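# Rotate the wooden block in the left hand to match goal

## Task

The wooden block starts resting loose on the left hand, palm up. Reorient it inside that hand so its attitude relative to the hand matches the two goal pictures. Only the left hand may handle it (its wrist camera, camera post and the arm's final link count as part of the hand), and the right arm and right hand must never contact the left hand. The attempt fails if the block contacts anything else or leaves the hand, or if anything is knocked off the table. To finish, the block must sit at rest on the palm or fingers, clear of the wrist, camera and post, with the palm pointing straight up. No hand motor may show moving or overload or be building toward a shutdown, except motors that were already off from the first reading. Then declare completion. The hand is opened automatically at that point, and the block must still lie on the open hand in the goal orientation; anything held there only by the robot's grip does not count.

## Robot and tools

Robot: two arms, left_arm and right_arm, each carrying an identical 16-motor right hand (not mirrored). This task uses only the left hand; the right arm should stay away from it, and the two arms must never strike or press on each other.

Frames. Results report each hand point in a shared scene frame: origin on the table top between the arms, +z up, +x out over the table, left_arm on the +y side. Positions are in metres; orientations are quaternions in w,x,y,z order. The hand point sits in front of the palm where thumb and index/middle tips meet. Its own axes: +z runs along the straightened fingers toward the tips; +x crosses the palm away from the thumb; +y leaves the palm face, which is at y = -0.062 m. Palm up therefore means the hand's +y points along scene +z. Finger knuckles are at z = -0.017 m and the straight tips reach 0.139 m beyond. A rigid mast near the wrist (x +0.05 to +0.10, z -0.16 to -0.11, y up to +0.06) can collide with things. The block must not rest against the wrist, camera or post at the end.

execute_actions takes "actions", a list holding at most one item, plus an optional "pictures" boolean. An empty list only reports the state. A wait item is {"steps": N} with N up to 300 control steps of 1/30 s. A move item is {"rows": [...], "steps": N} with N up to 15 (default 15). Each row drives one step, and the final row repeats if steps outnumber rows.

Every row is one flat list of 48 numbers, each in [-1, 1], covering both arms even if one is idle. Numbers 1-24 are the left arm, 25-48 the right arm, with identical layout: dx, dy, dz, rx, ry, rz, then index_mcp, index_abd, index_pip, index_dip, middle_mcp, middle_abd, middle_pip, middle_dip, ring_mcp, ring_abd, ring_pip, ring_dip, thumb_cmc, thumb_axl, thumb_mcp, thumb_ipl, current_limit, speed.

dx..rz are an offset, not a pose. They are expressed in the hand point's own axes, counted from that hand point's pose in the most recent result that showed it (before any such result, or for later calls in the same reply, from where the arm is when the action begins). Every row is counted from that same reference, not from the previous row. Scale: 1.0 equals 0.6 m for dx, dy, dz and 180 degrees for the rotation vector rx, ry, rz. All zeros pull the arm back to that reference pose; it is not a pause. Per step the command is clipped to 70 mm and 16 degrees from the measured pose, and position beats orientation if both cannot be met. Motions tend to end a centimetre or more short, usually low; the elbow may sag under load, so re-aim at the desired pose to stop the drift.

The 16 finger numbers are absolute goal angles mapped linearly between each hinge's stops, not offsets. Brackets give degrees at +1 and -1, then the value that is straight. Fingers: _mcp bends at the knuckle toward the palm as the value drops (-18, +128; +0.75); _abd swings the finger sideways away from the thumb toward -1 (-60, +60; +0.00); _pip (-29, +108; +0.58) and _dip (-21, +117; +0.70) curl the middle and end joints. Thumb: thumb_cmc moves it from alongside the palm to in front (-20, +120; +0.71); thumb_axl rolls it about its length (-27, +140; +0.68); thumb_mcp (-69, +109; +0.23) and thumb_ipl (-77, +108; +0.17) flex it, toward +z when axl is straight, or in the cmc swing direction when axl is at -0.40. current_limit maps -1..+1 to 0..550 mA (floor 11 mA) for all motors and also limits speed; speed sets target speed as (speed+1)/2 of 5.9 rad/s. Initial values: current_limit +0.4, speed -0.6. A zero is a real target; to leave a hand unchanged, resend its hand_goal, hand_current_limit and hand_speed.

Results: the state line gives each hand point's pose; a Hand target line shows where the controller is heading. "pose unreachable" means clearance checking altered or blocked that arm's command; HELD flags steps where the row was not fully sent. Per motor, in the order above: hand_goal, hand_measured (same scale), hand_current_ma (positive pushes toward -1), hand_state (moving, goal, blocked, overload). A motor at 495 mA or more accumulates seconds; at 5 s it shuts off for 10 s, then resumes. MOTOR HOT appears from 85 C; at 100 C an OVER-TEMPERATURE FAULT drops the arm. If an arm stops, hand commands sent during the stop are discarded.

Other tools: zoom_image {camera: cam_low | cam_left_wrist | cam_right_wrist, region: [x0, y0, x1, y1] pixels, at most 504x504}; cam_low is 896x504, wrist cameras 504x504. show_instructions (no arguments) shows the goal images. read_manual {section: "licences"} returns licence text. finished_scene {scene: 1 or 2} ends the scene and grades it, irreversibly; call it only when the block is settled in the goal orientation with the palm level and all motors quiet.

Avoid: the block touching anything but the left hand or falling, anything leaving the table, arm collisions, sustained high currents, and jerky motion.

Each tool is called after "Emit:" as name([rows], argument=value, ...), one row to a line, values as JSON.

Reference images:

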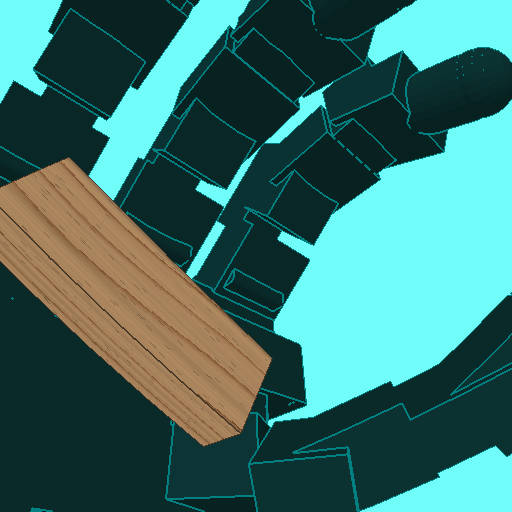

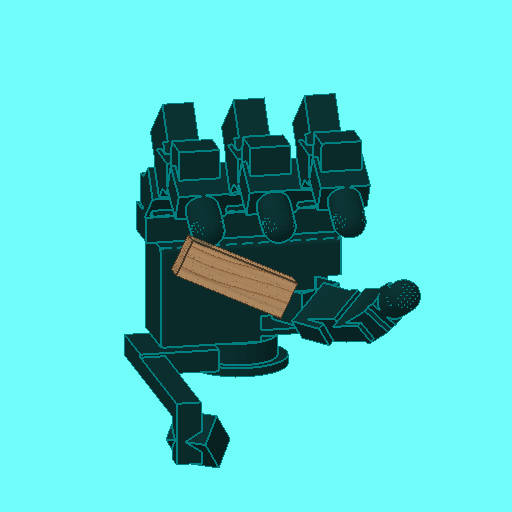

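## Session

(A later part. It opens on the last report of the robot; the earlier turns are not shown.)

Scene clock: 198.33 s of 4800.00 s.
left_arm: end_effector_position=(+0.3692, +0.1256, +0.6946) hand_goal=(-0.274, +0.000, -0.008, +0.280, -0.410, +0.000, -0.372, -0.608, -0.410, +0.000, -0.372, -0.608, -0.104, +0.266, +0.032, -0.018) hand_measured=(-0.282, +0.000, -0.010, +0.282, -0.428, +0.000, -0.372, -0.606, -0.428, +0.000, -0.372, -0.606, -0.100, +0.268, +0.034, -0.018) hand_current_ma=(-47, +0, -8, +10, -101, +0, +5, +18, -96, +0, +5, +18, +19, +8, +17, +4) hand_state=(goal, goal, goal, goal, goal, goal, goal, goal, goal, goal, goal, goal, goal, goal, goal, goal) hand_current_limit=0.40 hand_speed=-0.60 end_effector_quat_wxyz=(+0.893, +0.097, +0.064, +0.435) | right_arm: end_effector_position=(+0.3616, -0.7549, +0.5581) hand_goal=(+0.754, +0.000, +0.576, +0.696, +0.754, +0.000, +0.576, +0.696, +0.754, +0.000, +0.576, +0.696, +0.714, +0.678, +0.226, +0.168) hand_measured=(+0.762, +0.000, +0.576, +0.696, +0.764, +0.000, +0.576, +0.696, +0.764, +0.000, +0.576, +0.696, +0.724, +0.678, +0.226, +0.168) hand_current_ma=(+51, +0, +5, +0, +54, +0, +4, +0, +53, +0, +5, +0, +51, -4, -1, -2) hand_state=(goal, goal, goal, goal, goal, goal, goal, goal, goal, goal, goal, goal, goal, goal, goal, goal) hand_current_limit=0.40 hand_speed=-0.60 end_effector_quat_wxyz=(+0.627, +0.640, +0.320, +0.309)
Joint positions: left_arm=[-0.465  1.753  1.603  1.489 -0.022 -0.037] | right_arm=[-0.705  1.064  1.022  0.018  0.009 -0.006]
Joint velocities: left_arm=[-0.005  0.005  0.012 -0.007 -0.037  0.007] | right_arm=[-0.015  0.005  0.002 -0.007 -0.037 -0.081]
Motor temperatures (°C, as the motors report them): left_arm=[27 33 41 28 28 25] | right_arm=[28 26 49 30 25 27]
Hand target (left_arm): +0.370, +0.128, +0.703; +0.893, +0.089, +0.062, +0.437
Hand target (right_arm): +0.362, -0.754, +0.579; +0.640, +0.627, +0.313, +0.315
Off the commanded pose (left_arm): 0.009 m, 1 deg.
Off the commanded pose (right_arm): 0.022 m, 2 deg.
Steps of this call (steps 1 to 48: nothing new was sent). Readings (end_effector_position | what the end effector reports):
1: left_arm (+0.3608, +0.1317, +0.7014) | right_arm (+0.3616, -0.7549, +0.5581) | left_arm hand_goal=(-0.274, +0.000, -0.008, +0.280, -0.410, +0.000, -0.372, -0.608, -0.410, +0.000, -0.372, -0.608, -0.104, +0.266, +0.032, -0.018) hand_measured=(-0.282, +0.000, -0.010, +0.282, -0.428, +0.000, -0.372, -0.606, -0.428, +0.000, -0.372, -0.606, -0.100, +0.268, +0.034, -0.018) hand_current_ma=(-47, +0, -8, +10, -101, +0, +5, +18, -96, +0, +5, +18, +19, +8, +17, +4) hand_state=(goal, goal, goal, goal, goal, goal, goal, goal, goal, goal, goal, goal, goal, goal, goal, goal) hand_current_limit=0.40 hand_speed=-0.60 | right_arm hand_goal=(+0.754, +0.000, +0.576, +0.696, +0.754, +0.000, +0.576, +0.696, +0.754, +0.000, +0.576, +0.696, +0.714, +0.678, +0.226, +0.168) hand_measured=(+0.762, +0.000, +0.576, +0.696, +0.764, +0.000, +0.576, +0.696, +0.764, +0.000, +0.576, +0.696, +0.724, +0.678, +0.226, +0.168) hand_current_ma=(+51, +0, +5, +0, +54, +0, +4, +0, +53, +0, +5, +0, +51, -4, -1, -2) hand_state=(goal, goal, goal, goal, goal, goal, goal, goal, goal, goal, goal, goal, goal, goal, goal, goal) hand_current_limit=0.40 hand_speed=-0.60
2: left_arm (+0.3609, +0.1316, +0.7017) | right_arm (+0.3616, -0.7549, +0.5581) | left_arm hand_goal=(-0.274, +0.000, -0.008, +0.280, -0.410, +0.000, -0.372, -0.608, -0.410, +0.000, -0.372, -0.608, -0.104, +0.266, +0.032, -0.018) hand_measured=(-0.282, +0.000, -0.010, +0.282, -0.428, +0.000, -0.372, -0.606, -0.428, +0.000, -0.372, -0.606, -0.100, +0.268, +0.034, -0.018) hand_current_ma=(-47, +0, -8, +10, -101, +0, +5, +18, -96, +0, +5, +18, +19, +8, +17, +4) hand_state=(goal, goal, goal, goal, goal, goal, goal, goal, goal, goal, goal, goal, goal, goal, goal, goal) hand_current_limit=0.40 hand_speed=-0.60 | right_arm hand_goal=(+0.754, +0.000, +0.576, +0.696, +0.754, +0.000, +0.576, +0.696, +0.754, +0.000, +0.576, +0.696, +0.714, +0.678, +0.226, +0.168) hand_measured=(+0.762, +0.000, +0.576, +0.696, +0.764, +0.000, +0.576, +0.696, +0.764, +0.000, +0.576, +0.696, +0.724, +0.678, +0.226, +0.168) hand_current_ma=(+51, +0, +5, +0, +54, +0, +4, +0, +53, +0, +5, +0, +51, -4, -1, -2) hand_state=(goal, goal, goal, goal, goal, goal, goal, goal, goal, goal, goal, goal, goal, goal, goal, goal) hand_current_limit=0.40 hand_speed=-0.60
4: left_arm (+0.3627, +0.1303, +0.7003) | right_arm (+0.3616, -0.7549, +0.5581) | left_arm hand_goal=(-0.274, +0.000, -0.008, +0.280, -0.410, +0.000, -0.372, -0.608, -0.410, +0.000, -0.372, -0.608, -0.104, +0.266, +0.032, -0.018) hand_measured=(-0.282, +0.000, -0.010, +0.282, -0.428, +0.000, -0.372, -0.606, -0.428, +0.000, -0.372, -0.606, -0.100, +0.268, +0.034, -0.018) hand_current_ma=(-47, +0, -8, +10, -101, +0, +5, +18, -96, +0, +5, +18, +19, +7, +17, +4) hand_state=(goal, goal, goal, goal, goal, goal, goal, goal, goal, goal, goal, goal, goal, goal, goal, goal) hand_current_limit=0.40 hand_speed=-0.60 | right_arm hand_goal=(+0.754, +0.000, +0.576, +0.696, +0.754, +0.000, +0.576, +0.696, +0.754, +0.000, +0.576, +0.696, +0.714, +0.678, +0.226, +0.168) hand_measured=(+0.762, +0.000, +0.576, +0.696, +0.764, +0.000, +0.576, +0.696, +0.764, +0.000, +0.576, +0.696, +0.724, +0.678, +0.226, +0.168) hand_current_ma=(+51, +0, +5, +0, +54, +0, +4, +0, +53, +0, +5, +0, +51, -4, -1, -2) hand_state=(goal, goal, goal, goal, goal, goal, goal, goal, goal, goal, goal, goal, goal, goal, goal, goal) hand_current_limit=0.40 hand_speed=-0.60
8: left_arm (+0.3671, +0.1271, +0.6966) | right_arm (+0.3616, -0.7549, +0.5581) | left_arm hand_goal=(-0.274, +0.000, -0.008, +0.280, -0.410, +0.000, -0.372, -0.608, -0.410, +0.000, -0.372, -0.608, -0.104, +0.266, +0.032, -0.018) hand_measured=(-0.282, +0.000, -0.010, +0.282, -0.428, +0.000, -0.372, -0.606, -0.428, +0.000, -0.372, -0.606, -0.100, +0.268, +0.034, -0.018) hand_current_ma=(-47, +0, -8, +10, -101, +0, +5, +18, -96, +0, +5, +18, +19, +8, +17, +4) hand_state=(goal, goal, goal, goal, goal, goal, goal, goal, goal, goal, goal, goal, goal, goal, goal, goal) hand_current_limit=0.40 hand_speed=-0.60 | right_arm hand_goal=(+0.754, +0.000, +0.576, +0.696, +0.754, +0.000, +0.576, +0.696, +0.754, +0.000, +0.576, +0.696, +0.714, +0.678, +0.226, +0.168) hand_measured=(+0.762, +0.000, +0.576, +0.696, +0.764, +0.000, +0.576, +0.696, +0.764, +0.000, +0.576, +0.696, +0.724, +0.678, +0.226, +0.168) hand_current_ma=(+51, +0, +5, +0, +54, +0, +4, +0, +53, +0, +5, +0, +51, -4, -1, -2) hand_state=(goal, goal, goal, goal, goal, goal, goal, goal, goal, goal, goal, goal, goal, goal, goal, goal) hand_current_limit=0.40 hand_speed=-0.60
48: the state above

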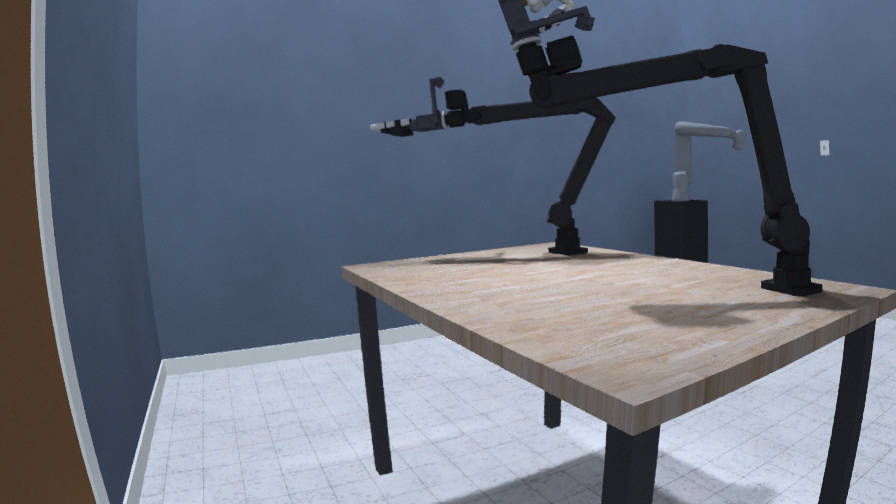

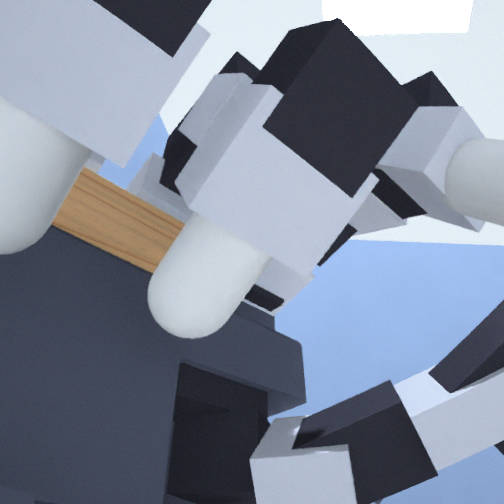

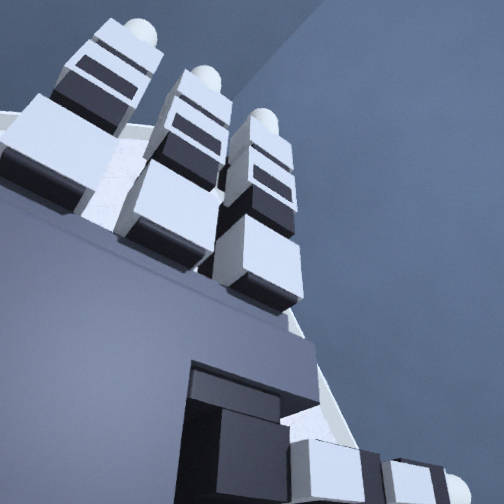

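Emit:
execute_actions([
  {"rows": [[0, -0.06, -0.28, 0.30, 0, 0, 0.274, 0, -0.008, 0.28, 0.411, 0, -0.008, 0.28, 0.75, 0, -0.591, 0.28, -0.104, 0.266, 0.032, -0.018, 0.4, -0.6, 0, 0.036, 0, -0.013, 0, 0, 0.754, 0, 0.576, 0.696, 0.754, 0, 0.576, 0.696, 0.754, 0, 0.576, 0.696, 0.714, 0.678, 0.226, 0.168, 0.4, -0.6]], "steps": 15},
])

Scene clock: 245.33 s of 4800.00 s.
left_arm: end_effector_position=(+0.3661, +0.1169, +0.4800) hand_goal=(+0.274, +0.000, -0.008, +0.280, +0.412, +0.000, -0.008, +0.280, +0.750, +0.000, -0.590, +0.280, -0.104, +0.266, +0.032, -0.018) hand_measured=(+0.068, +0.000, -0.010, +0.282, -0.086, +0.000, -0.020, -0.246, -0.090, +0.000, -0.592, -0.242, -0.100, +0.268, +0.034, -0.018) hand_current_ma=(-23, +0, -8, +10, -38, +0, -20, -55, -45, +0, -9, -54, +26, +7, +16, +4) hand_state=(moving, goal, goal, goal, moving, goal, moving, moving, moving, goal, goal, moving, goal, goal, goal, goal) hand_current_limit=0.40 hand_speed=-0.60 end_effector_quat_wxyz=(+0.737, +0.516, +0.262, +0.349) | right_arm: end_effector_position=(+0.3616, -0.7549, +0.5581) hand_goal=(+0.754, +0.000, +0.576, +0.696, +0.754, +0.000, +0.576, +0.696, +0.754, +0.000, +0.576, +0.696, +0.714, +0.678, +0.226, +0.168) hand_measured=(+0.762, +0.000, +0.576, +0.696, +0.764, +0.000, +0.576, +0.696, +0.764, +0.000, +0.576, +0.696, +0.724, +0.678, +0.226, +0.168) hand_current_ma=(+51, +0, +5, +0, +54, +0, +4, +0, +53, +0, +5, +0, +51, -4, -1, -2) hand_state=(goal, goal, goal, goal, goal, goal, goal, goal, goal, goal, goal, goal, goal, goal, goal, goal) hand_current_limit=0.40 hand_speed=-0.60 end_effector_quat_wxyz=(+0.627, +0.640, +0.320, +0.309)
Joint positions: left_arm=[-0.465  1.279  0.743  0.872  0.029 -0.037] | right_arm=[-0.705  1.064  1.022  0.018  0.009 -0.006]
Joint velocities: left_arm=[-0.005 -0.679  0.002 -0.247 -0.007 -0.095] | right_arm=[-0.015 -0.015 -0.007 -0.017 -0.037  0.066]
Motor temperatures (°C, as the motors report them): left_arm=[27 34 42 27 28 25] | right_arm=[28 26 52 30 25 27]
Hand target (left_arm): +0.361, +0.126, +0.520; +0.751, +0.494, +0.249, +0.362
Hand target (right_arm): +0.362, -0.754, +0.579; +0.640, +0.627, +0.313, +0.315
Off the commanded pose (left_arm): 0.043 m, 4 deg.
Off the commanded pose (right_arm): 0.022 m, 2 deg.
Steps of this call (steps 1 to 1395: nothing new was sent; steps 1396 to 1410: all 15 steps of this action). Readings (end_effector_position | what the end effector reports):
1396: left_arm (+0.3716, +0.1229, +0.6856) | right_arm (+0.3616, -0.7549, +0.5581) | left_arm hand_goal=(+0.274, +0.000, -0.008, +0.280, +0.412, +0.000, -0.008, +0.280, +0.750, +0.000, -0.590, +0.280, -0.104, +0.266, +0.032, -0.018) hand_measured=(-0.282, +0.000, -0.010, +0.282, -0.428, +0.000, -0.372, -0.606, -0.428, +0.000, -0.372, -0.606, -0.100, +0.268, +0.034, -0.018) hand_current_ma=(-47, +0, -8, +10, -101, +0, +5, +18, -96, +0, +5, +18, +19, +8, +17, +4) hand_state=(moving, goal, goal, goal, moving, goal, moving, moving, moving, goal, moving, moving, goal, goal, goal, goal) hand_current_limit=0.40 hand_speed=-0.60 | right_arm hand_goal=(+0.754, +0.000, +0.576, +0.696, +0.754, +0.000, +0.576, +0.696, +0.754, +0.000, +0.576, +0.696, +0.714, +0.678, +0.226, +0.168) hand_measured=(+0.762, +0.000, +0.576, +0.696, +0.764, +0.000, +0.576, +0.696, +0.764, +0.000, +0.576, +0.696, +0.724, +0.678, +0.226, +0.168) hand_current_ma=(+51, +0, +5, +0, +54, +0, +4, +0, +53, +0, +5, +0, +51, -4, -1, -2) hand_state=(goal, goal, goal, goal, goal, goal, goal, goal, goal, goal, goal, goal, goal, goal, goal, goal) hand_current_limit=0.40 hand_speed=-0.60
1397: left_arm (+0.3695, +0.1234, +0.6708) | right_arm (+0.3616, -0.7549, +0.5581) | left_arm hand_goal=(+0.274, +0.000, -0.008, +0.280, +0.412, +0.000, -0.008, +0.280, +0.750, +0.000, -0.590, +0.280, -0.104, +0.266, +0.032, -0.018) hand_measured=(-0.280, +0.000, -0.010, +0.282, -0.422, +0.000, -0.370, -0.606, -0.420, +0.000, -0.372, -0.606, -0.100, +0.268, +0.034, -0.018) hand_current_ma=(-55, +0, -8, +10, -64, +0, -61, -60, -61, +0, +71, -59, +19, +8, +6, +4) hand_state=(moving, goal, goal, goal, moving, goal, moving, moving, moving, goal, moving, moving, goal, goal, moving, goal) hand_current_limit=0.40 hand_speed=-0.60 | right_arm hand_goal=(+0.754, +0.000, +0.576, +0.696, +0.754, +0.000, +0.576, +0.696, +0.754, +0.000, +0.576, +0.696, +0.714, +0.678, +0.226, +0.168) hand_measured=(+0.762, +0.000, +0.576, +0.696, +0.764, +0.000, +0.576, +0.696, +0.764, +0.000, +0.576, +0.696, +0.724, +0.678, +0.226, +0.168) hand_current_ma=(+51, +0, +5, +0, +54, +0, +4, +0, +53, +0, +5, +0, +51, -4, -1, -2) hand_state=(goal, goal, goal, goal, goal, goal, goal, goal, goal, goal, goal, goal, goal, goal, goal, goal) hand_current_limit=0.40 hand_speed=-0.60
1399: left_arm (+0.3662, +0.1235, +0.6250) | right_arm (+0.3616, -0.7549, +0.5581) | left_arm hand_goal=(+0.274, +0.000, -0.008, +0.280, +0.412, +0.000, -0.008, +0.280, +0.750, +0.000, -0.590, +0.280, -0.104, +0.266, +0.032, -0.018) hand_measured=(-0.242, +0.000, -0.010, +0.282, -0.382, +0.000, -0.330, -0.562, -0.378, +0.000, -0.416, -0.562, -0.100, +0.268, +0.034, -0.018) hand_current_ma=(-132, +0, -8, +10, -136, +0, -77, -42, -124, +0, +37, -43, +19, +8, +12, +4) hand_state=(moving, goal, goal, goal, moving, goal, moving, moving, moving, goal, moving, moving, goal, goal, goal, goal) hand_current_limit=0.40 hand_speed=-0.60 | right_arm hand_goal=(+0.754, +0.000, +0.576, +0.696, +0.754, +0.000, +0.576, +0.696, +0.754, +0.000, +0.576, +0.696, +0.714, +0.678, +0.226, +0.168) hand_measured=(+0.762, +0.000, +0.576, +0.696, +0.764, +0.000, +0.576, +0.696, +0.764, +0.000, +0.576, +0.696, +0.724, +0.678, +0.226, +0.168) hand_current_ma=(+51, +0, +5, +0, +54, +0, +4, +0, +53, +0, +5, +0, +51, -4, -1, -2) hand_state=(goal, goal, goal, goal, goal, goal, goal, goal, goal, goal, goal, goal, goal, goal, goal, goal) hand_current_limit=0.40 hand_speed=-0.60
1403: left_arm (+0.3679, +0.1182, +0.5183) | right_arm (+0.3616, -0.7549, +0.5581) | left_arm hand_goal=(+0.274, +0.000, -0.008, +0.280, +0.412, +0.000, -0.008, +0.280, +0.750, +0.000, -0.590, +0.280, -0.104, +0.266, +0.032, -0.018) hand_measured=(-0.144, +0.000, -0.010, +0.282, -0.286, +0.000, -0.206, -0.448, -0.282, +0.000, -0.534, -0.446, -0.100, +0.268, +0.034, -0.018) hand_current_ma=(-117, +0, -8, +10, -136, +0, -83, -48, -120, +0, +34, -46, +19, +7, +14, +4) hand_state=(moving, goal, goal, goal, moving, goal, moving, moving, moving, goal, moving, moving, goal, goal, goal, goal) hand_current_limit=0.40 hand_speed=-0.60 | right_arm hand_goal=(+0.754, +0.000, +0.576, +0.696, +0.754, +0.000, +0.576, +0.696, +0.754, +0.000, +0.576, +0.696, +0.714, +0.678, +0.226, +0.168) hand_measured=(+0.762, +0.000, +0.576, +0.696, +0.764, +0.000, +0.576, +0.696, +0.764, +0.000, +0.576, +0.696, +0.724, +0.678, +0.226, +0.168) hand_current_ma=(+51, +0, +5, +0, +54, +0, +4, +0, +53, +0, +5, +0, +51, -4, -1, -2) hand_state=(goal, goal, goal, goal, goal, goal, goal, goal, goal, goal, goal, goal, goal, goal, goal, goal) hand_current_limit=0.40 hand_speed=-0.60
1410: the state above

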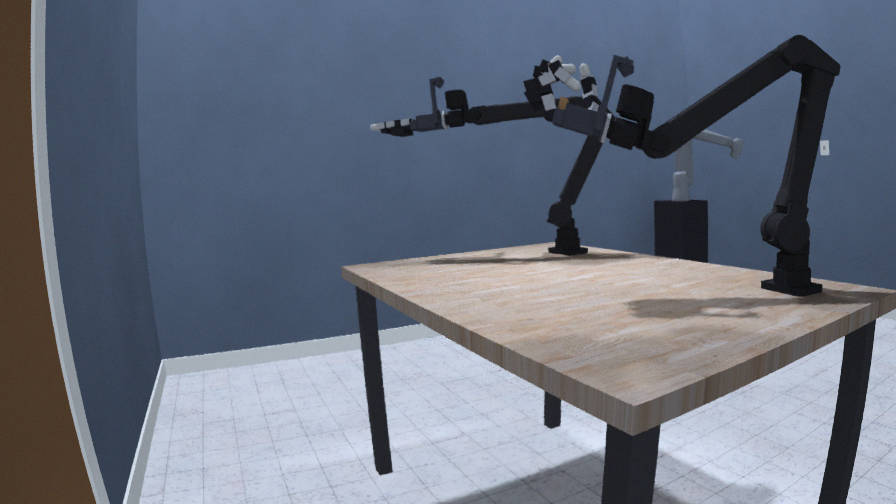

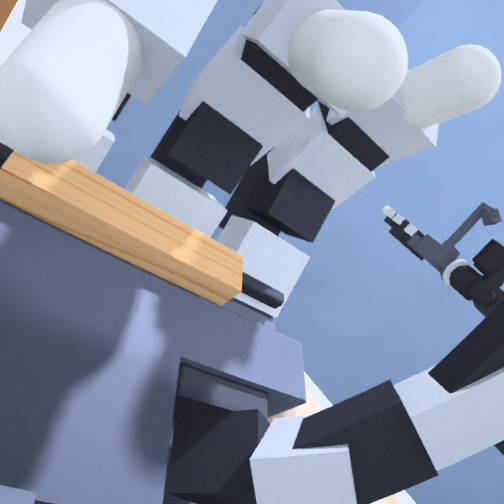

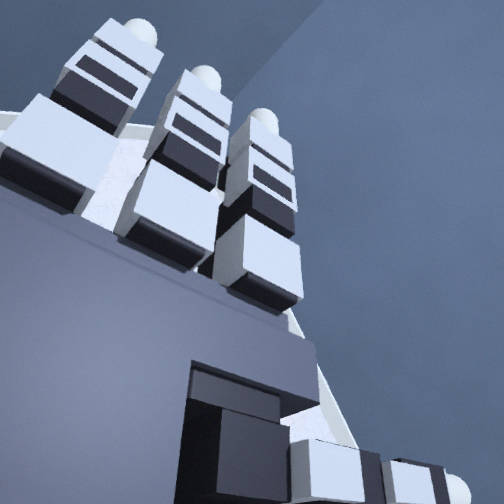

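Emit:
execute_actions([
  {"rows": [[0, 0.05, 0.0, 0.25, 0, 0, 0.274, 0, -0.008, 0.28, 0.411, 0, -0.008, 0.28, 0.75, 0, -0.591, 0.28, -0.104, 0.266, 0.032, -0.018, 0.4, -0.6, 0, 0.036, 0, -0.013, 0, 0, 0.754, 0, 0.576, 0.696, 0.754, 0, 0.576, 0.696, 0.754, 0, 0.576, 0.696, 0.714, 0.678, 0.226, 0.168, 0.4, -0.6]], "steps": 15},
])

Scene clock: 250.37 s of 4800.00 s.
left_arm: end_effector_position=(+0.3452, +0.1289, +0.5076) hand_goal=(+0.274, +0.000, -0.008, +0.280, +0.412, +0.000, -0.008, +0.280, +0.750, +0.000, -0.590, +0.280, -0.104, +0.266, +0.032, -0.018) hand_measured=(+0.284, +0.000, -0.008, +0.282, +0.424, +0.000, -0.008, +0.278, +0.760, +0.000, -0.592, +0.278, -0.100, +0.266, +0.032, -0.018) hand_current_ma=(+56, +0, -4, +10, +66, +0, -1, -13, +57, +0, -7, -14, +25, +5, +3, +4) hand_state=(goal, goal, goal, goal, goal, goal, goal, goal, goal, goal, goal, goal, goal, goal, goal, goal) hand_current_limit=0.40 hand_speed=-0.60 end_effector_quat_wxyz=(+0.503, +0.750, +0.368, +0.221) | right_arm: end_effector_position=(+0.3616, -0.7549, +0.5581) hand_goal=(+0.754, +0.000, +0.576, +0.696, +0.754, +0.000, +0.576, +0.696, +0.754, +0.000, +0.576, +0.696, +0.714, +0.678, +0.226, +0.168) hand_measured=(+0.762, +0.000, +0.576, +0.696, +0.764, +0.000, +0.576, +0.696, +0.764, +0.000, +0.576, +0.696, +0.724, +0.678, +0.226, +0.168) hand_current_ma=(+51, +0, +5, +0, +54, +0, +4, +0, +53, +0, +5, +0, +51, -4, -1, -2) hand_state=(goal, goal, goal, goal, goal, goal, goal, goal, goal, goal, goal, goal, goal, goal, goal, goal) hand_current_limit=0.40 hand_speed=-0.60 end_effector_quat_wxyz=(+0.627, +0.640, +0.320, +0.309)
Joint positions: left_arm=[-0.446  0.929  1.066 -0.545  0.083 -0.007] | right_arm=[-0.705  1.064  1.022  0.018  0.009 -0.006]
Joint velocities: left_arm=[-0.015  0.171  0.418 -0.432  0.007  0.037] | right_arm=[-0.005  0.015 -0.017 -0.007 -0.066  0.037]
Motor temperatures (°C, as the motors report them): left_arm=[27 34 44 28 28 25] | right_arm=[28 26 52 30 25 27]
Hand target (left_arm): +0.358, +0.125, +0.507; +0.485, +0.760, +0.370, +0.222
Hand target (right_arm): +0.362, -0.754, +0.579; +0.640, +0.627, +0.313, +0.315
Off the commanded pose (left_arm): 0.015 m, 3 deg.
Off the commanded pose (right_arm): 0.022 m, 2 deg.
Steps of this call (steps 1 to 136: nothing new was sent; steps 137 to 151: all 15 steps of this action). Readings (end_effector_position | what the end effector reports):
137: left_arm (+0.3600, +0.1202, +0.4952) | right_arm (+0.3616, -0.7549, +0.5581) | left_arm hand_goal=(+0.274, +0.000, -0.008, +0.280, +0.412, +0.000, -0.008, +0.280, +0.750, +0.000, -0.590, +0.280, -0.104, +0.266, +0.032, -0.018) hand_measured=(+0.278, +0.000, -0.010, +0.282, +0.418, +0.000, -0.010, +0.278, +0.756, +0.000, -0.592, +0.276, -0.100, +0.268, +0.034, -0.018) hand_current_ma=(+19, +0, -8, +10, +28, +0, -12, -17, +31, +0, -9, -18, +26, +7, +16, +4) hand_state=(goal, goal, goal, goal, goal, goal, goal, goal, goal, goal, goal, goal, goal, goal, goal, goal) hand_current_limit=0.40 hand_speed=-0.60 | right_arm hand_goal=(+0.754, +0.000, +0.576, +0.696, +0.754, +0.000, +0.576, +0.696, +0.754, +0.000, +0.576, +0.696, +0.714, +0.678, +0.226, +0.168) hand_measured=(+0.762, +0.000, +0.576, +0.696, +0.764, +0.000, +0.576, +0.696, +0.764, +0.000, +0.576, +0.696, +0.724, +0.678, +0.226, +0.168) hand_current_ma=(+51, +0, +5, +0, +54, +0, +4, +0, +53, +0, +5, +0, +51, -4, -1, -2) hand_state=(goal, goal, goal, goal, goal, goal, goal, goal, goal, goal, goal, goal, goal, goal, goal, goal) hand_current_limit=0.40 hand_speed=-0.60
138: left_arm (+0.3638, +0.1158, +0.4859) | right_arm (+0.3616, -0.7549, +0.5581) | left_arm hand_goal=(+0.274, +0.000, -0.008, +0.280, +0.412, +0.000, -0.008, +0.280, +0.750, +0.000, -0.590, +0.280, -0.104, +0.266, +0.032, -0.018) hand_measured=(+0.272, +0.000, -0.010, +0.282, +0.412, +0.000, -0.010, +0.278, +0.750, +0.000, -0.592, +0.278, -0.100, +0.266, +0.034, -0.018) hand_current_ma=(-2, +0, -10, +10, +1, +0, -12, -15, +6, +0, -10, -15, +25, +5, +12, +4) hand_state=(moving, goal, goal, goal, moving, goal, goal, goal, moving, goal, goal, goal, goal, goal, goal, goal) hand_current_limit=0.40 hand_speed=-0.60 | right_arm hand_goal=(+0.754, +0.000, +0.576, +0.696, +0.754, +0.000, +0.576, +0.696, +0.754, +0.000, +0.576, +0.696, +0.714, +0.678, +0.226, +0.168) hand_measured=(+0.762, +0.000, +0.576, +0.696, +0.764, +0.000, +0.576, +0.696, +0.764, +0.000, +0.576, +0.696, +0.724, +0.678, +0.226, +0.168) hand_current_ma=(+51, +0, +5, +0, +54, +0, +4, +0, +53, +0, +5, +0, +51, -4, -1, -2) hand_state=(goal, goal, goal, goal, goal, goal, goal, goal, goal, goal, goal, goal, goal, goal, goal, goal) hand_current_limit=0.40 hand_speed=-0.60
140: left_arm (+0.3627, +0.1140, +0.4695) | right_arm (+0.3616, -0.7549, +0.5581) | left_arm hand_goal=(+0.274, +0.000, -0.008, +0.280, +0.412, +0.000, -0.008, +0.280, +0.750, +0.000, -0.590, +0.280, -0.104, +0.266, +0.032, -0.018) hand_measured=(+0.280, +0.000, -0.010, +0.282, +0.420, +0.000, -0.010, +0.278, +0.758, +0.000, -0.592, +0.278, -0.100, +0.266, +0.034, -0.018) hand_current_ma=(+64, +0, -5, +10, +75, +0, -1, -14, +67, +0, -7, -16, +25, +5, +9, +4) hand_state=(moving, goal, goal, goal, moving, goal, moving, goal, moving, goal, goal, goal, goal, goal, goal, goal) hand_current_limit=0.40 hand_speed=-0.60 | right_arm hand_goal=(+0.754, +0.000, +0.576, +0.696, +0.754, +0.000, +0.576, +0.696, +0.754, +0.000, +0.576, +0.696, +0.714, +0.678, +0.226, +0.168) hand_measured=(+0.762, +0.000, +0.576, +0.696, +0.764, +0.000, +0.576, +0.696, +0.764, +0.000, +0.576, +0.696, +0.724, +0.678, +0.226, +0.168) hand_current_ma=(+51, +0, +5, +0, +54, +0, +4, +0, +53, +0, +5, +0, +51, -4, -1, -2) hand_state=(goal, goal, goal, goal, goal, goal, goal, goal, goal, goal, goal, goal, goal, goal, goal, goal) hand_current_limit=0.40 hand_speed=-0.60
144: left_arm (+0.3459, +0.1258, +0.4641) | right_arm (+0.3616, -0.7549, +0.5581) | left_arm hand_goal=(+0.274, +0.000, -0.008, +0.280, +0.412, +0.000, -0.008, +0.280, +0.750, +0.000, -0.590, +0.280, -0.104, +0.266, +0.032, -0.018) hand_measured=(+0.284, +0.000, -0.008, +0.282, +0.424, +0.000, -0.008, +0.278, +0.760, +0.000, -0.592, +0.278, -0.100, +0.266, +0.034, -0.018) hand_current_ma=(+53, +0, -5, +10, +62, +0, -2, -14, +54, +0, -7, -15, +25, +5, +8, +4) hand_state=(goal, goal, goal, goal, goal, goal, goal, goal, goal, goal, goal, goal, goal, goal, goal, goal) hand_current_limit=0.40 hand_speed=-0.60 | right_arm hand_goal=(+0.754, +0.000, +0.576, +0.696, +0.754, +0.000, +0.576, +0.696, +0.754, +0.000, +0.576, +0.696, +0.714, +0.678, +0.226, +0.168) hand_measured=(+0.762, +0.000, +0.576, +0.696, +0.764, +0.000, +0.576, +0.696, +0.764, +0.000, +0.576, +0.696, +0.724, +0.678, +0.226, +0.168) hand_current_ma=(+51, +0, +5, +0, +54, +0, +4, +0, +53, +0, +5, +0, +51, -4, -1, -2) hand_state=(goal, goal, goal, goal, goal, goal, goal, goal, goal, goal, goal, goal, goal, goal, goal, goal) hand_current_limit=0.40 hand_speed=-0.60
151: the state above

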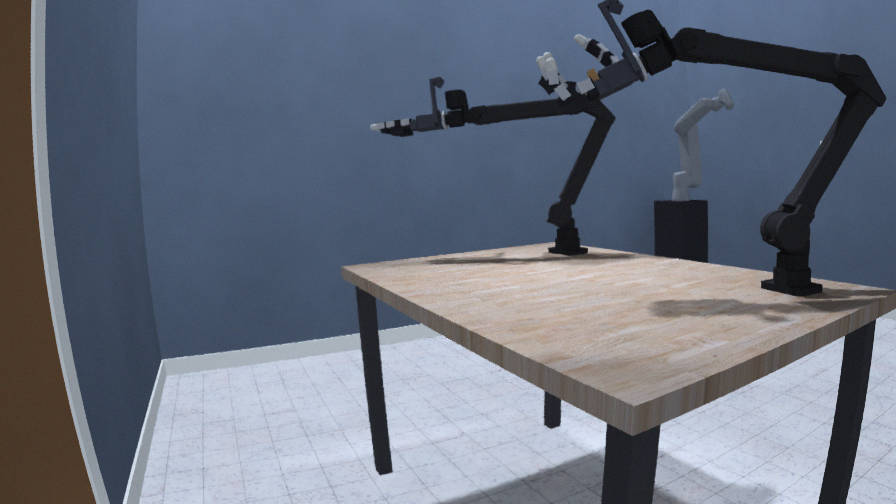

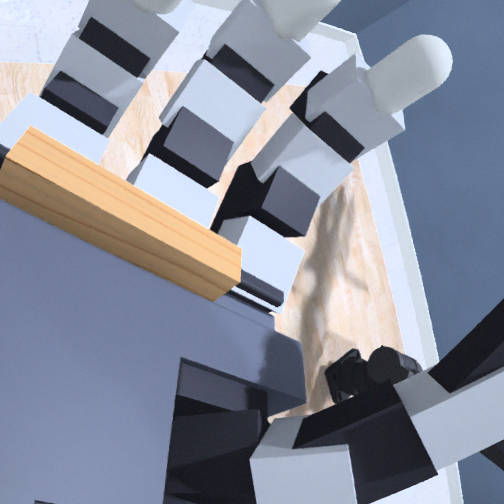

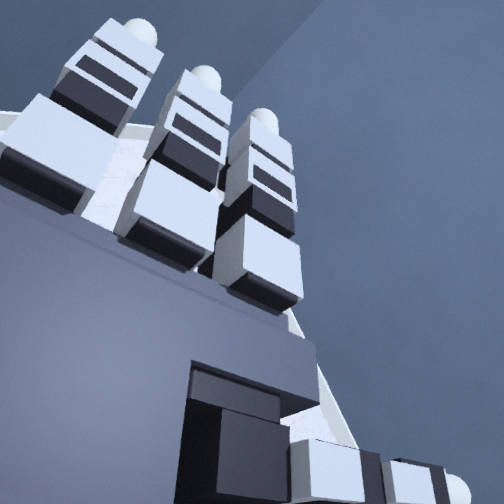

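Emit:
execute_actions([
  {"rows": [[0, 0.03, 0.0, 0.11, 0, 0, 0.274, 0, -0.008, 0.28, 0.411, 0, -0.008, 0.28, 0.75, 0, -0.591, 0.28, -0.104, 0.266, 0.032, -0.018, 0.4, -0.6, 0, 0.036, 0, -0.013, 0, 0, 0.754, 0, 0.576, 0.696, 0.754, 0, 0.576, 0.696, 0.754, 0, 0.576, 0.696, 0.714, 0.678, 0.226, 0.168, 0.4, -0.6]], "steps": 15},
])

Scene clock: 255.90 s of 4800.00 s.
left_arm: end_effector_position=(+0.3458, +0.1247, +0.5028) hand_goal=(+0.274, +0.000, -0.008, +0.280, +0.412, +0.000, -0.008, +0.280, +0.750, +0.000, -0.590, +0.280, -0.104, +0.266, +0.032, -0.018) hand_measured=(+0.288, +0.000, -0.008, +0.282, +0.426, +0.000, -0.006, +0.278, +0.760, +0.000, -0.590, +0.278, -0.100, +0.266, +0.030, -0.018) hand_current_ma=(+72, +0, +4, +10, +76, +0, +6, -12, +57, +0, +1, -13, +24, +5, -11, +4) hand_state=(goal, goal, goal, goal, goal, goal, goal, goal, goal, goal, goal, goal, goal, goal, goal, goal) hand_current_limit=0.40 hand_speed=-0.60 end_effector_quat_wxyz=(+0.358, +0.830, +0.403, +0.145) | right_arm: end_effector_position=(+0.3616, -0.7549, +0.5581) hand_goal=(+0.754, +0.000, +0.576, +0.696, +0.754, +0.000, +0.576, +0.696, +0.754, +0.000, +0.576, +0.696, +0.714, +0.678, +0.226, +0.168) hand_measured=(+0.762, +0.000, +0.576, +0.696, +0.764, +0.000, +0.576, +0.696, +0.764, +0.000, +0.576, +0.696, +0.724, +0.678, +0.226, +0.168) hand_current_ma=(+51, +0, +5, +0, +54, +0, +4, +0, +53, +0, +5, +0, +51, -4, -1, -2) hand_state=(goal, goal, goal, goal, goal, goal, goal, goal, goal, goal, goal, goal, goal, goal, goal, goal) hand_current_limit=0.40 hand_speed=-0.60 end_effector_quat_wxyz=(+0.627, +0.640, +0.320, +0.309)
Joint positions: left_arm=[-0.446  1.056  1.38  -1.106  0.087  0.021] | right_arm=[-0.705  1.064  1.022  0.018  0.009 -0.006]
Joint velocities: left_arm=[-0.005  0.034 -0.012 -0.032 -0.11   0.007] | right_arm=[ 0.005 -0.015 -0.002  0.007  0.007 -0.022]
Motor temperatures (°C, as the motors report them): left_arm=[27 33 45 28 28 25] | right_arm=[28 26 52 30 25 27]
Hand target (left_arm): +0.350, +0.126, +0.524; +0.368, +0.826, +0.399, +0.154
Hand target (right_arm): +0.362, -0.754, +0.579; +0.640, +0.627, +0.313, +0.315
Off the commanded pose (left_arm): 0.022 m, 2 deg.
Off the commanded pose (right_arm): 0.022 m, 2 deg.
Steps of this call (steps 1 to 151: nothing new was sent; steps 152 to 166: all 15 steps of this action). Readings (end_effector_position | what the end effector reports):
152: left_arm (+0.3540, +0.1213, +0.4816) | right_arm (+0.3616, -0.7549, +0.5581) | left_arm hand_goal=(+0.274, +0.000, -0.008, +0.280, +0.412, +0.000, -0.008, +0.280, +0.750, +0.000, -0.590, +0.280, -0.104, +0.266, +0.032, -0.018) hand_measured=(+0.284, +0.000, -0.008, +0.282, +0.424, +0.000, -0.008, +0.278, +0.760, +0.000, -0.590, +0.278, -0.100, +0.266, +0.032, -0.018) hand_current_ma=(+56, +0, -2, +10, +66, +0, +0, -13, +57, +0, -3, -13, +25, +5, -4, +4) hand_state=(goal, goal, goal, goal, goal, goal, goal, goal, goal, goal, goal, goal, goal, goal, goal, goal) hand_current_limit=0.40 hand_speed=-0.60 | right_arm hand_goal=(+0.754, +0.000, +0.576, +0.696, +0.754, +0.000, +0.576, +0.696, +0.754, +0.000, +0.576, +0.696, +0.714, +0.678, +0.226, +0.168) hand_measured=(+0.762, +0.000, +0.576, +0.696, +0.764, +0.000, +0.576, +0.696, +0.764, +0.000, +0.576, +0.696, +0.724, +0.678, +0.226, +0.168) hand_current_ma=(+51, +0, +5, +0, +54, +0, +4, +0, +53, +0, +5, +0, +51, -4, -1, -2) hand_state=(goal, goal, goal, goal, goal, goal, goal, goal, goal, goal, goal, goal, goal, goal, goal, goal) hand_current_limit=0.40 hand_speed=-0.60
153: left_arm (+0.3513, +0.1228, +0.4751) | right_arm (+0.3616, -0.7549, +0.5581) | left_arm hand_goal=(+0.274, +0.000, -0.008, +0.280, +0.412, +0.000, -0.008, +0.280, +0.750, +0.000, -0.590, +0.280, -0.104, +0.266, +0.032, -0.018) hand_measured=(+0.282, +0.000, -0.008, +0.282, +0.420, +0.000, -0.008, +0.278, +0.756, +0.000, -0.590, +0.278, -0.100, +0.266, +0.032, -0.018) hand_current_ma=(+55, +0, +2, +10, +55, +0, +3, -12, +39, +0, +1, -13, +24, +5, -11, +4) hand_state=(moving, goal, goal, goal, moving, goal, goal, goal, moving, goal, goal, goal, goal, goal, moving, goal) hand_current_limit=0.40 hand_speed=-0.60 | right_arm hand_goal=(+0.754, +0.000, +0.576, +0.696, +0.754, +0.000, +0.576, +0.696, +0.754, +0.000, +0.576, +0.696, +0.714, +0.678, +0.226, +0.168) hand_measured=(+0.762, +0.000, +0.576, +0.696, +0.764, +0.000, +0.576, +0.696, +0.764, +0.000, +0.576, +0.696, +0.724, +0.678, +0.226, +0.168) hand_current_ma=(+51, +0, +5, +0, +54, +0, +4, +0, +53, +0, +5, +0, +51, -4, -1, -2) hand_state=(goal, goal, goal, goal, goal, goal, goal, goal, goal, goal, goal, goal, goal, goal, goal, goal) hand_current_limit=0.40 hand_speed=-0.60
155: left_arm (+0.3474, +0.1249, +0.4772) | right_arm (+0.3616, -0.7549, +0.5581) | left_arm hand_goal=(+0.274, +0.000, -0.008, +0.280, +0.412, +0.000, -0.008, +0.280, +0.750, +0.000, -0.590, +0.280, -0.104, +0.266, +0.032, -0.018) hand_measured=(+0.286, +0.000, -0.008, +0.282, +0.426, +0.000, -0.006, +0.278, +0.760, +0.000, -0.590, +0.278, -0.100, +0.266, +0.030, -0.018) hand_current_ma=(+80, +0, +5, +10, +85, +0, +7, -12, +64, +0, +2, -13, +24, +5, -12, +4) hand_state=(moving, goal, goal, goal, moving, goal, goal, goal, moving, goal, goal, goal, goal, goal, goal, goal) hand_current_limit=0.40 hand_speed=-0.60 | right_arm hand_goal=(+0.754, +0.000, +0.576, +0.696, +0.754, +0.000, +0.576, +0.696, +0.754, +0.000, +0.576, +0.696, +0.714, +0.678, +0.226, +0.168) hand_measured=(+0.762, +0.000, +0.576, +0.696, +0.764, +0.000, +0.576, +0.696, +0.764, +0.000, +0.576, +0.696, +0.724, +0.678, +0.226, +0.168) hand_current_ma=(+51, +0, +5, +0, +54, +0, +4, +0, +53, +0, +5, +0, +51, -4, -1, -2) hand_state=(goal, goal, goal, goal, goal, goal, goal, goal, goal, goal, goal, goal, goal, goal, goal, goal) hand_current_limit=0.40 hand_speed=-0.60
159: left_arm (+0.3472, +0.1243, +0.5009) | right_arm (+0.3616, -0.7549, +0.5581) | left_arm hand_goal=(+0.274, +0.000, -0.008, +0.280, +0.412, +0.000, -0.008, +0.280, +0.750, +0.000, -0.590, +0.280, -0.104, +0.266, +0.032, -0.018) hand_measured=(+0.288, +0.000, -0.008, +0.282, +0.426, +0.000, -0.006, +0.278, +0.760, +0.000, -0.590, +0.278, -0.100, +0.266, +0.030, -0.018) hand_current_ma=(+72, +0, +4, +10, +76, +0, +6, -12, +57, +0, +1, -13, +24, +5, -11, +4) hand_state=(goal, goal, goal, goal, goal, goal, goal, goal, goal, goal, goal, goal, goal, goal, goal, goal) hand_current_limit=0.40 hand_speed=-0.60 | right_arm hand_goal=(+0.754, +0.000, +0.576, +0.696, +0.754, +0.000, +0.576, +0.696, +0.754, +0.000, +0.576, +0.696, +0.714, +0.678, +0.226, +0.168) hand_measured=(+0.762, +0.000, +0.576, +0.696, +0.764, +0.000, +0.576, +0.696, +0.764, +0.000, +0.576, +0.696, +0.724, +0.678, +0.226, +0.168) hand_current_ma=(+51, +0, +5, +0, +54, +0, +4, +0, +53, +0, +5, +0, +51, -4, -1, -2) hand_state=(goal, goal, goal, goal, goal, goal, goal, goal, goal, goal, goal, goal, goal, goal, goal, goal) hand_current_limit=0.40 hand_speed=-0.60
166: the state above

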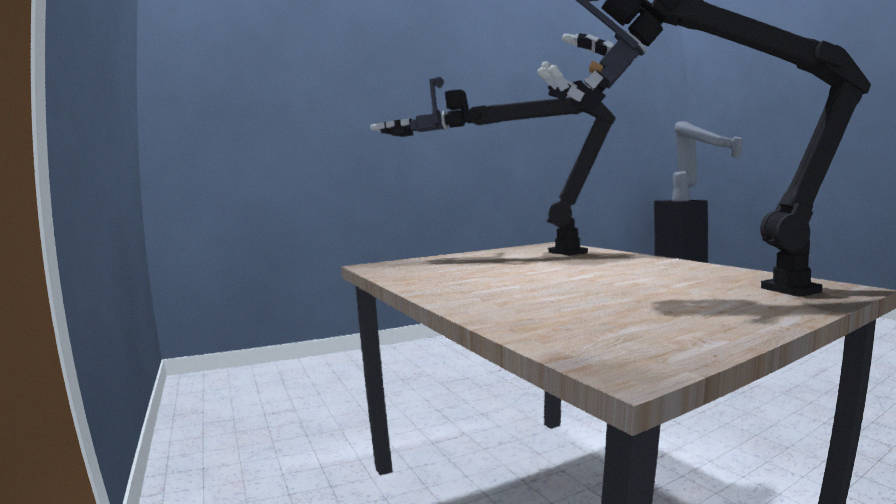

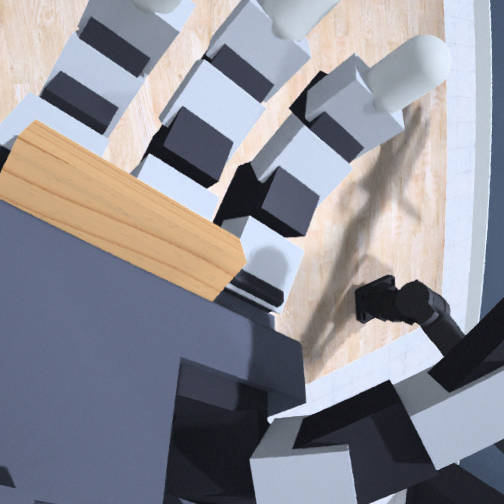

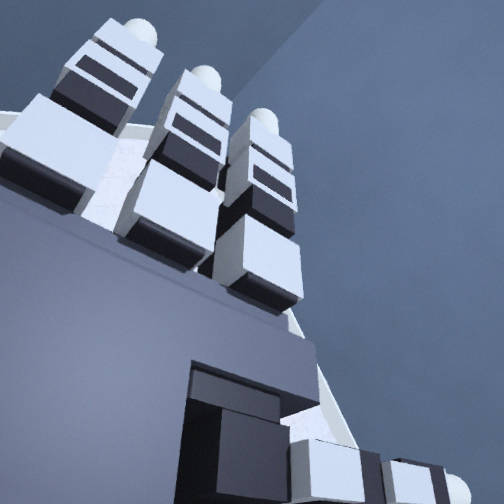

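It's tipping. Let me look again.

Emit:
execute_actions([
  {"steps": 15},
])

Scene clock: 257.20 s of 4800.00 s.
left_arm: end_effector_position=(+0.3476, +0.1233, +0.4991) hand_goal=(+0.274, +0.000, -0.008, +0.280, +0.412, +0.000, -0.008, +0.280, +0.750, +0.000, -0.590, +0.280, -0.104, +0.266, +0.032, -0.018) hand_measured=(+0.288, +0.000, -0.008, +0.282, +0.426, +0.000, -0.006, +0.278, +0.760, +0.000, -0.590, +0.278, -0.100, +0.266, +0.030, -0.018) hand_current_ma=(+72, +0, +4, +10, +76, +0, +6, -12, +57, +0, +1, -13, +24, +5, -11, +4) hand_state=(goal, goal, goal, goal, goal, goal, goal, goal, goal, goal, goal, goal, goal, goal, goal, goal) hand_current_limit=0.40 hand_speed=-0.60 end_effector_quat_wxyz=(+0.354, +0.832, +0.403, +0.144) | right_arm: end_effector_position=(+0.3616, -0.7549, +0.5581) hand_goal=(+0.754, +0.000, +0.576, +0.696, +0.754, +0.000, +0.576, +0.696, +0.754, +0.000, +0.576, +0.696, +0.714, +0.678, +0.226, +0.168) hand_measured=(+0.762, +0.000, +0.576, +0.696, +0.764, +0.000, +0.576, +0.696, +0.764, +0.000, +0.576, +0.696, +0.724, +0.678, +0.226, +0.168) hand_current_ma=(+51, +0, +5, +0, +54, +0, +4, +0, +53, +0, +5, +0, +51, -4, -1, -2) hand_state=(goal, goal, goal, goal, goal, goal, goal, goal, goal, goal, goal, goal, goal, goal, goal, goal) hand_current_limit=0.40 hand_speed=-0.60 end_effector_quat_wxyz=(+0.627, +0.640, +0.320, +0.309)
Joint positions: left_arm=[-0.446  1.063  1.38  -1.108  0.087  0.022] | right_arm=[-0.705  1.064  1.022  0.018  0.009 -0.006]
Joint velocities: left_arm=[-0.015 -0.005 -0.007 -0.002 -0.007 -0.022] | right_arm=[-0.005  0.005 -0.012 -0.007  0.007 -0.007]
Motor temperatures (°C, as the motors report them): left_arm=[27 33 45 28 28 25] | right_arm=[28 26 52 30 25 27]
Hand target (left_arm): +0.350, +0.126, +0.524; +0.368, +0.826, +0.399, +0.154
Hand target (right_arm): +0.362, -0.754, +0.579; +0.640, +0.627, +0.313, +0.315
Off the commanded pose (left_arm): 0.025 m, 2 deg.
Off the commanded pose (right_arm): 0.022 m, 2 deg.
Steps of this call (steps 1 to 39: nothing new was sent). Readings (end_effector_position | what the end effector reports):
1: left_arm (+0.3461, +0.1244, +0.5018) | right_arm (+0.3616, -0.7549, +0.5581) | left_arm hand_goal=(+0.274, +0.000, -0.008, +0.280, +0.412, +0.000, -0.008, +0.280, +0.750, +0.000, -0.590, +0.280, -0.104, +0.266, +0.032, -0.018) hand_measured=(+0.288, +0.000, -0.008, +0.282, +0.426, +0.000, -0.006, +0.278, +0.760, +0.000, -0.590, +0.278, -0.100, +0.266, +0.030, -0.018) hand_current_ma=(+72, +0, +4, +10, +76, +0, +6, -12, +57, +0, +1, -13, +24, +5, -11, +4) hand_state=(goal, goal, goal, goal, goal, goal, goal, goal, goal, goal, goal, goal, goal, goal, goal, goal) hand_current_limit=0.40 hand_speed=-0.60 | right_arm hand_goal=(+0.754, +0.000, +0.576, +0.696, +0.754, +0.000, +0.576, +0.696, +0.754, +0.000, +0.576, +0.696, +0.714, +0.678, +0.226, +0.168) hand_measured=(+0.762, +0.000, +0.576, +0.696, +0.764, +0.000, +0.576, +0.696, +0.764, +0.000, +0.576, +0.696, +0.724, +0.678, +0.226, +0.168) hand_current_ma=(+51, +0, +5, +0, +54, +0, +4, +0, +53, +0, +5, +0, +51, -4, -1, -2) hand_state=(goal, goal, goal, goal, goal, goal, goal, goal, goal, goal, goal, goal, goal, goal, goal, goal) hand_current_limit=0.40 hand_speed=-0.60
2: left_arm (+0.3465, +0.1241, +0.5010) | right_arm (+0.3616, -0.7549, +0.5581) | left_arm hand_goal=(+0.274, +0.000, -0.008, +0.280, +0.412, +0.000, -0.008, +0.280, +0.750, +0.000, -0.590, +0.280, -0.104, +0.266, +0.032, -0.018) hand_measured=(+0.288, +0.000, -0.008, +0.282, +0.426, +0.000, -0.006, +0.278, +0.760, +0.000, -0.590, +0.278, -0.100, +0.266, +0.030, -0.018) hand_current_ma=(+72, +0, +4, +10, +76, +0, +6, -12, +57, +0, +1, -13, +24, +5, -11, +4) hand_state=(goal, goal, goal, goal, goal, goal, goal, goal, goal, goal, goal, goal, goal, goal, goal, goal) hand_current_limit=0.40 hand_speed=-0.60 | right_arm hand_goal=(+0.754, +0.000, +0.576, +0.696, +0.754, +0.000, +0.576, +0.696, +0.754, +0.000, +0.576, +0.696, +0.714, +0.678, +0.226, +0.168) hand_measured=(+0.762, +0.000, +0.576, +0.696, +0.764, +0.000, +0.576, +0.696, +0.764, +0.000, +0.576, +0.696, +0.724, +0.678, +0.226, +0.168) hand_current_ma=(+51, +0, +5, +0, +54, +0, +4, +0, +53, +0, +5, +0, +51, -4, -1, -2) hand_state=(goal, goal, goal, goal, goal, goal, goal, goal, goal, goal, goal, goal, goal, goal, goal, goal) hand_current_limit=0.40 hand_speed=-0.60
4: left_arm (+0.3473, +0.1236, +0.4996) | right_arm (+0.3616, -0.7549, +0.5581) | left_arm hand_goal=(+0.274, +0.000, -0.008, +0.280, +0.412, +0.000, -0.008, +0.280, +0.750, +0.000, -0.590, +0.280, -0.104, +0.266, +0.032, -0.018) hand_measured=(+0.288, +0.000, -0.008, +0.282, +0.426, +0.000, -0.006, +0.278, +0.760, +0.000, -0.590, +0.278, -0.100, +0.266, +0.030, -0.018) hand_current_ma=(+72, +0, +4, +10, +76, +0, +6, -12, +57, +0, +1, -13, +24, +5, -11, +4) hand_state=(goal, goal, goal, goal, goal, goal, goal, goal, goal, goal, goal, goal, goal, goal, goal, goal) hand_current_limit=0.40 hand_speed=-0.60 | right_arm hand_goal=(+0.754, +0.000, +0.576, +0.696, +0.754, +0.000, +0.576, +0.696, +0.754, +0.000, +0.576, +0.696, +0.714, +0.678, +0.226, +0.168) hand_measured=(+0.762, +0.000, +0.576, +0.696, +0.764, +0.000, +0.576, +0.696, +0.764, +0.000, +0.576, +0.696, +0.724, +0.678, +0.226, +0.168) hand_current_ma=(+51, +0, +5, +0, +54, +0, +4, +0, +53, +0, +5, +0, +51, -4, -1, -2) hand_state=(goal, goal, goal, goal, goal, goal, goal, goal, goal, goal, goal, goal, goal, goal, goal, goal) hand_current_limit=0.40 hand_speed=-0.60
8: left_arm (+0.3476, +0.1233, +0.4991) | right_arm (+0.3616, -0.7549, +0.5581) | left_arm hand_goal=(+0.274, +0.000, -0.008, +0.280, +0.412, +0.000, -0.008, +0.280, +0.750, +0.000, -0.590, +0.280, -0.104, +0.266, +0.032, -0.018) hand_measured=(+0.288, +0.000, -0.008, +0.282, +0.426, +0.000, -0.006, +0.278, +0.760, +0.000, -0.590, +0.278, -0.100, +0.266, +0.030, -0.018) hand_current_ma=(+72, +0, +4, +10, +76, +0, +6, -12, +57, +0, +1, -13, +24, +5, -11, +4) hand_state=(goal, goal, goal, goal, goal, goal, goal, goal, goal, goal, goal, goal, goal, goal, goal, goal) hand_current_limit=0.40 hand_speed=-0.60 | right_arm hand_goal=(+0.754, +0.000, +0.576, +0.696, +0.754, +0.000, +0.576, +0.696, +0.754, +0.000, +0.576, +0.696, +0.714, +0.678, +0.226, +0.168) hand_measured=(+0.762, +0.000, +0.576, +0.696, +0.764, +0.000, +0.576, +0.696, +0.764, +0.000, +0.576, +0.696, +0.724, +0.678, +0.226, +0.168) hand_current_ma=(+51, +0, +5, +0, +54, +0, +4, +0, +53, +0, +5, +0, +51, -4, -1, -2) hand_state=(goal, goal, goal, goal, goal, goal, goal, goal, goal, goal, goal, goal, goal, goal, goal, goal) hand_current_limit=0.40 hand_speed=-0.60
39: the state above

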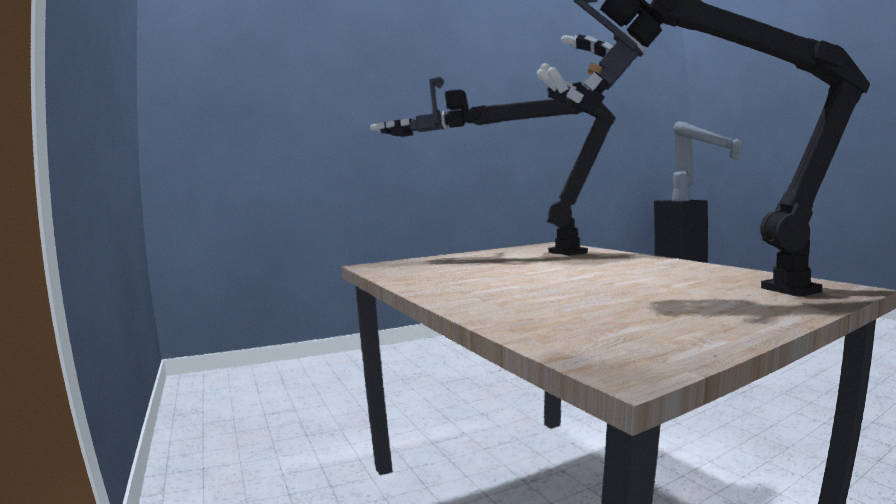

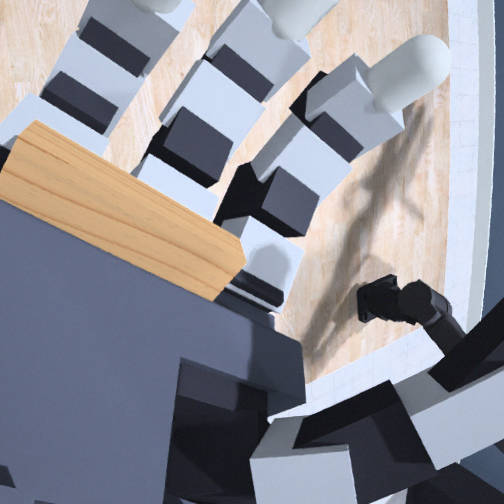

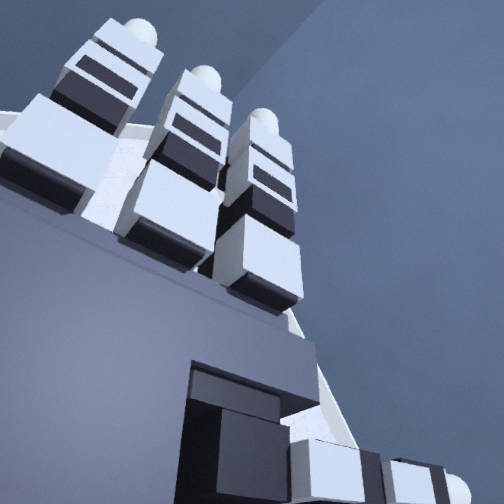

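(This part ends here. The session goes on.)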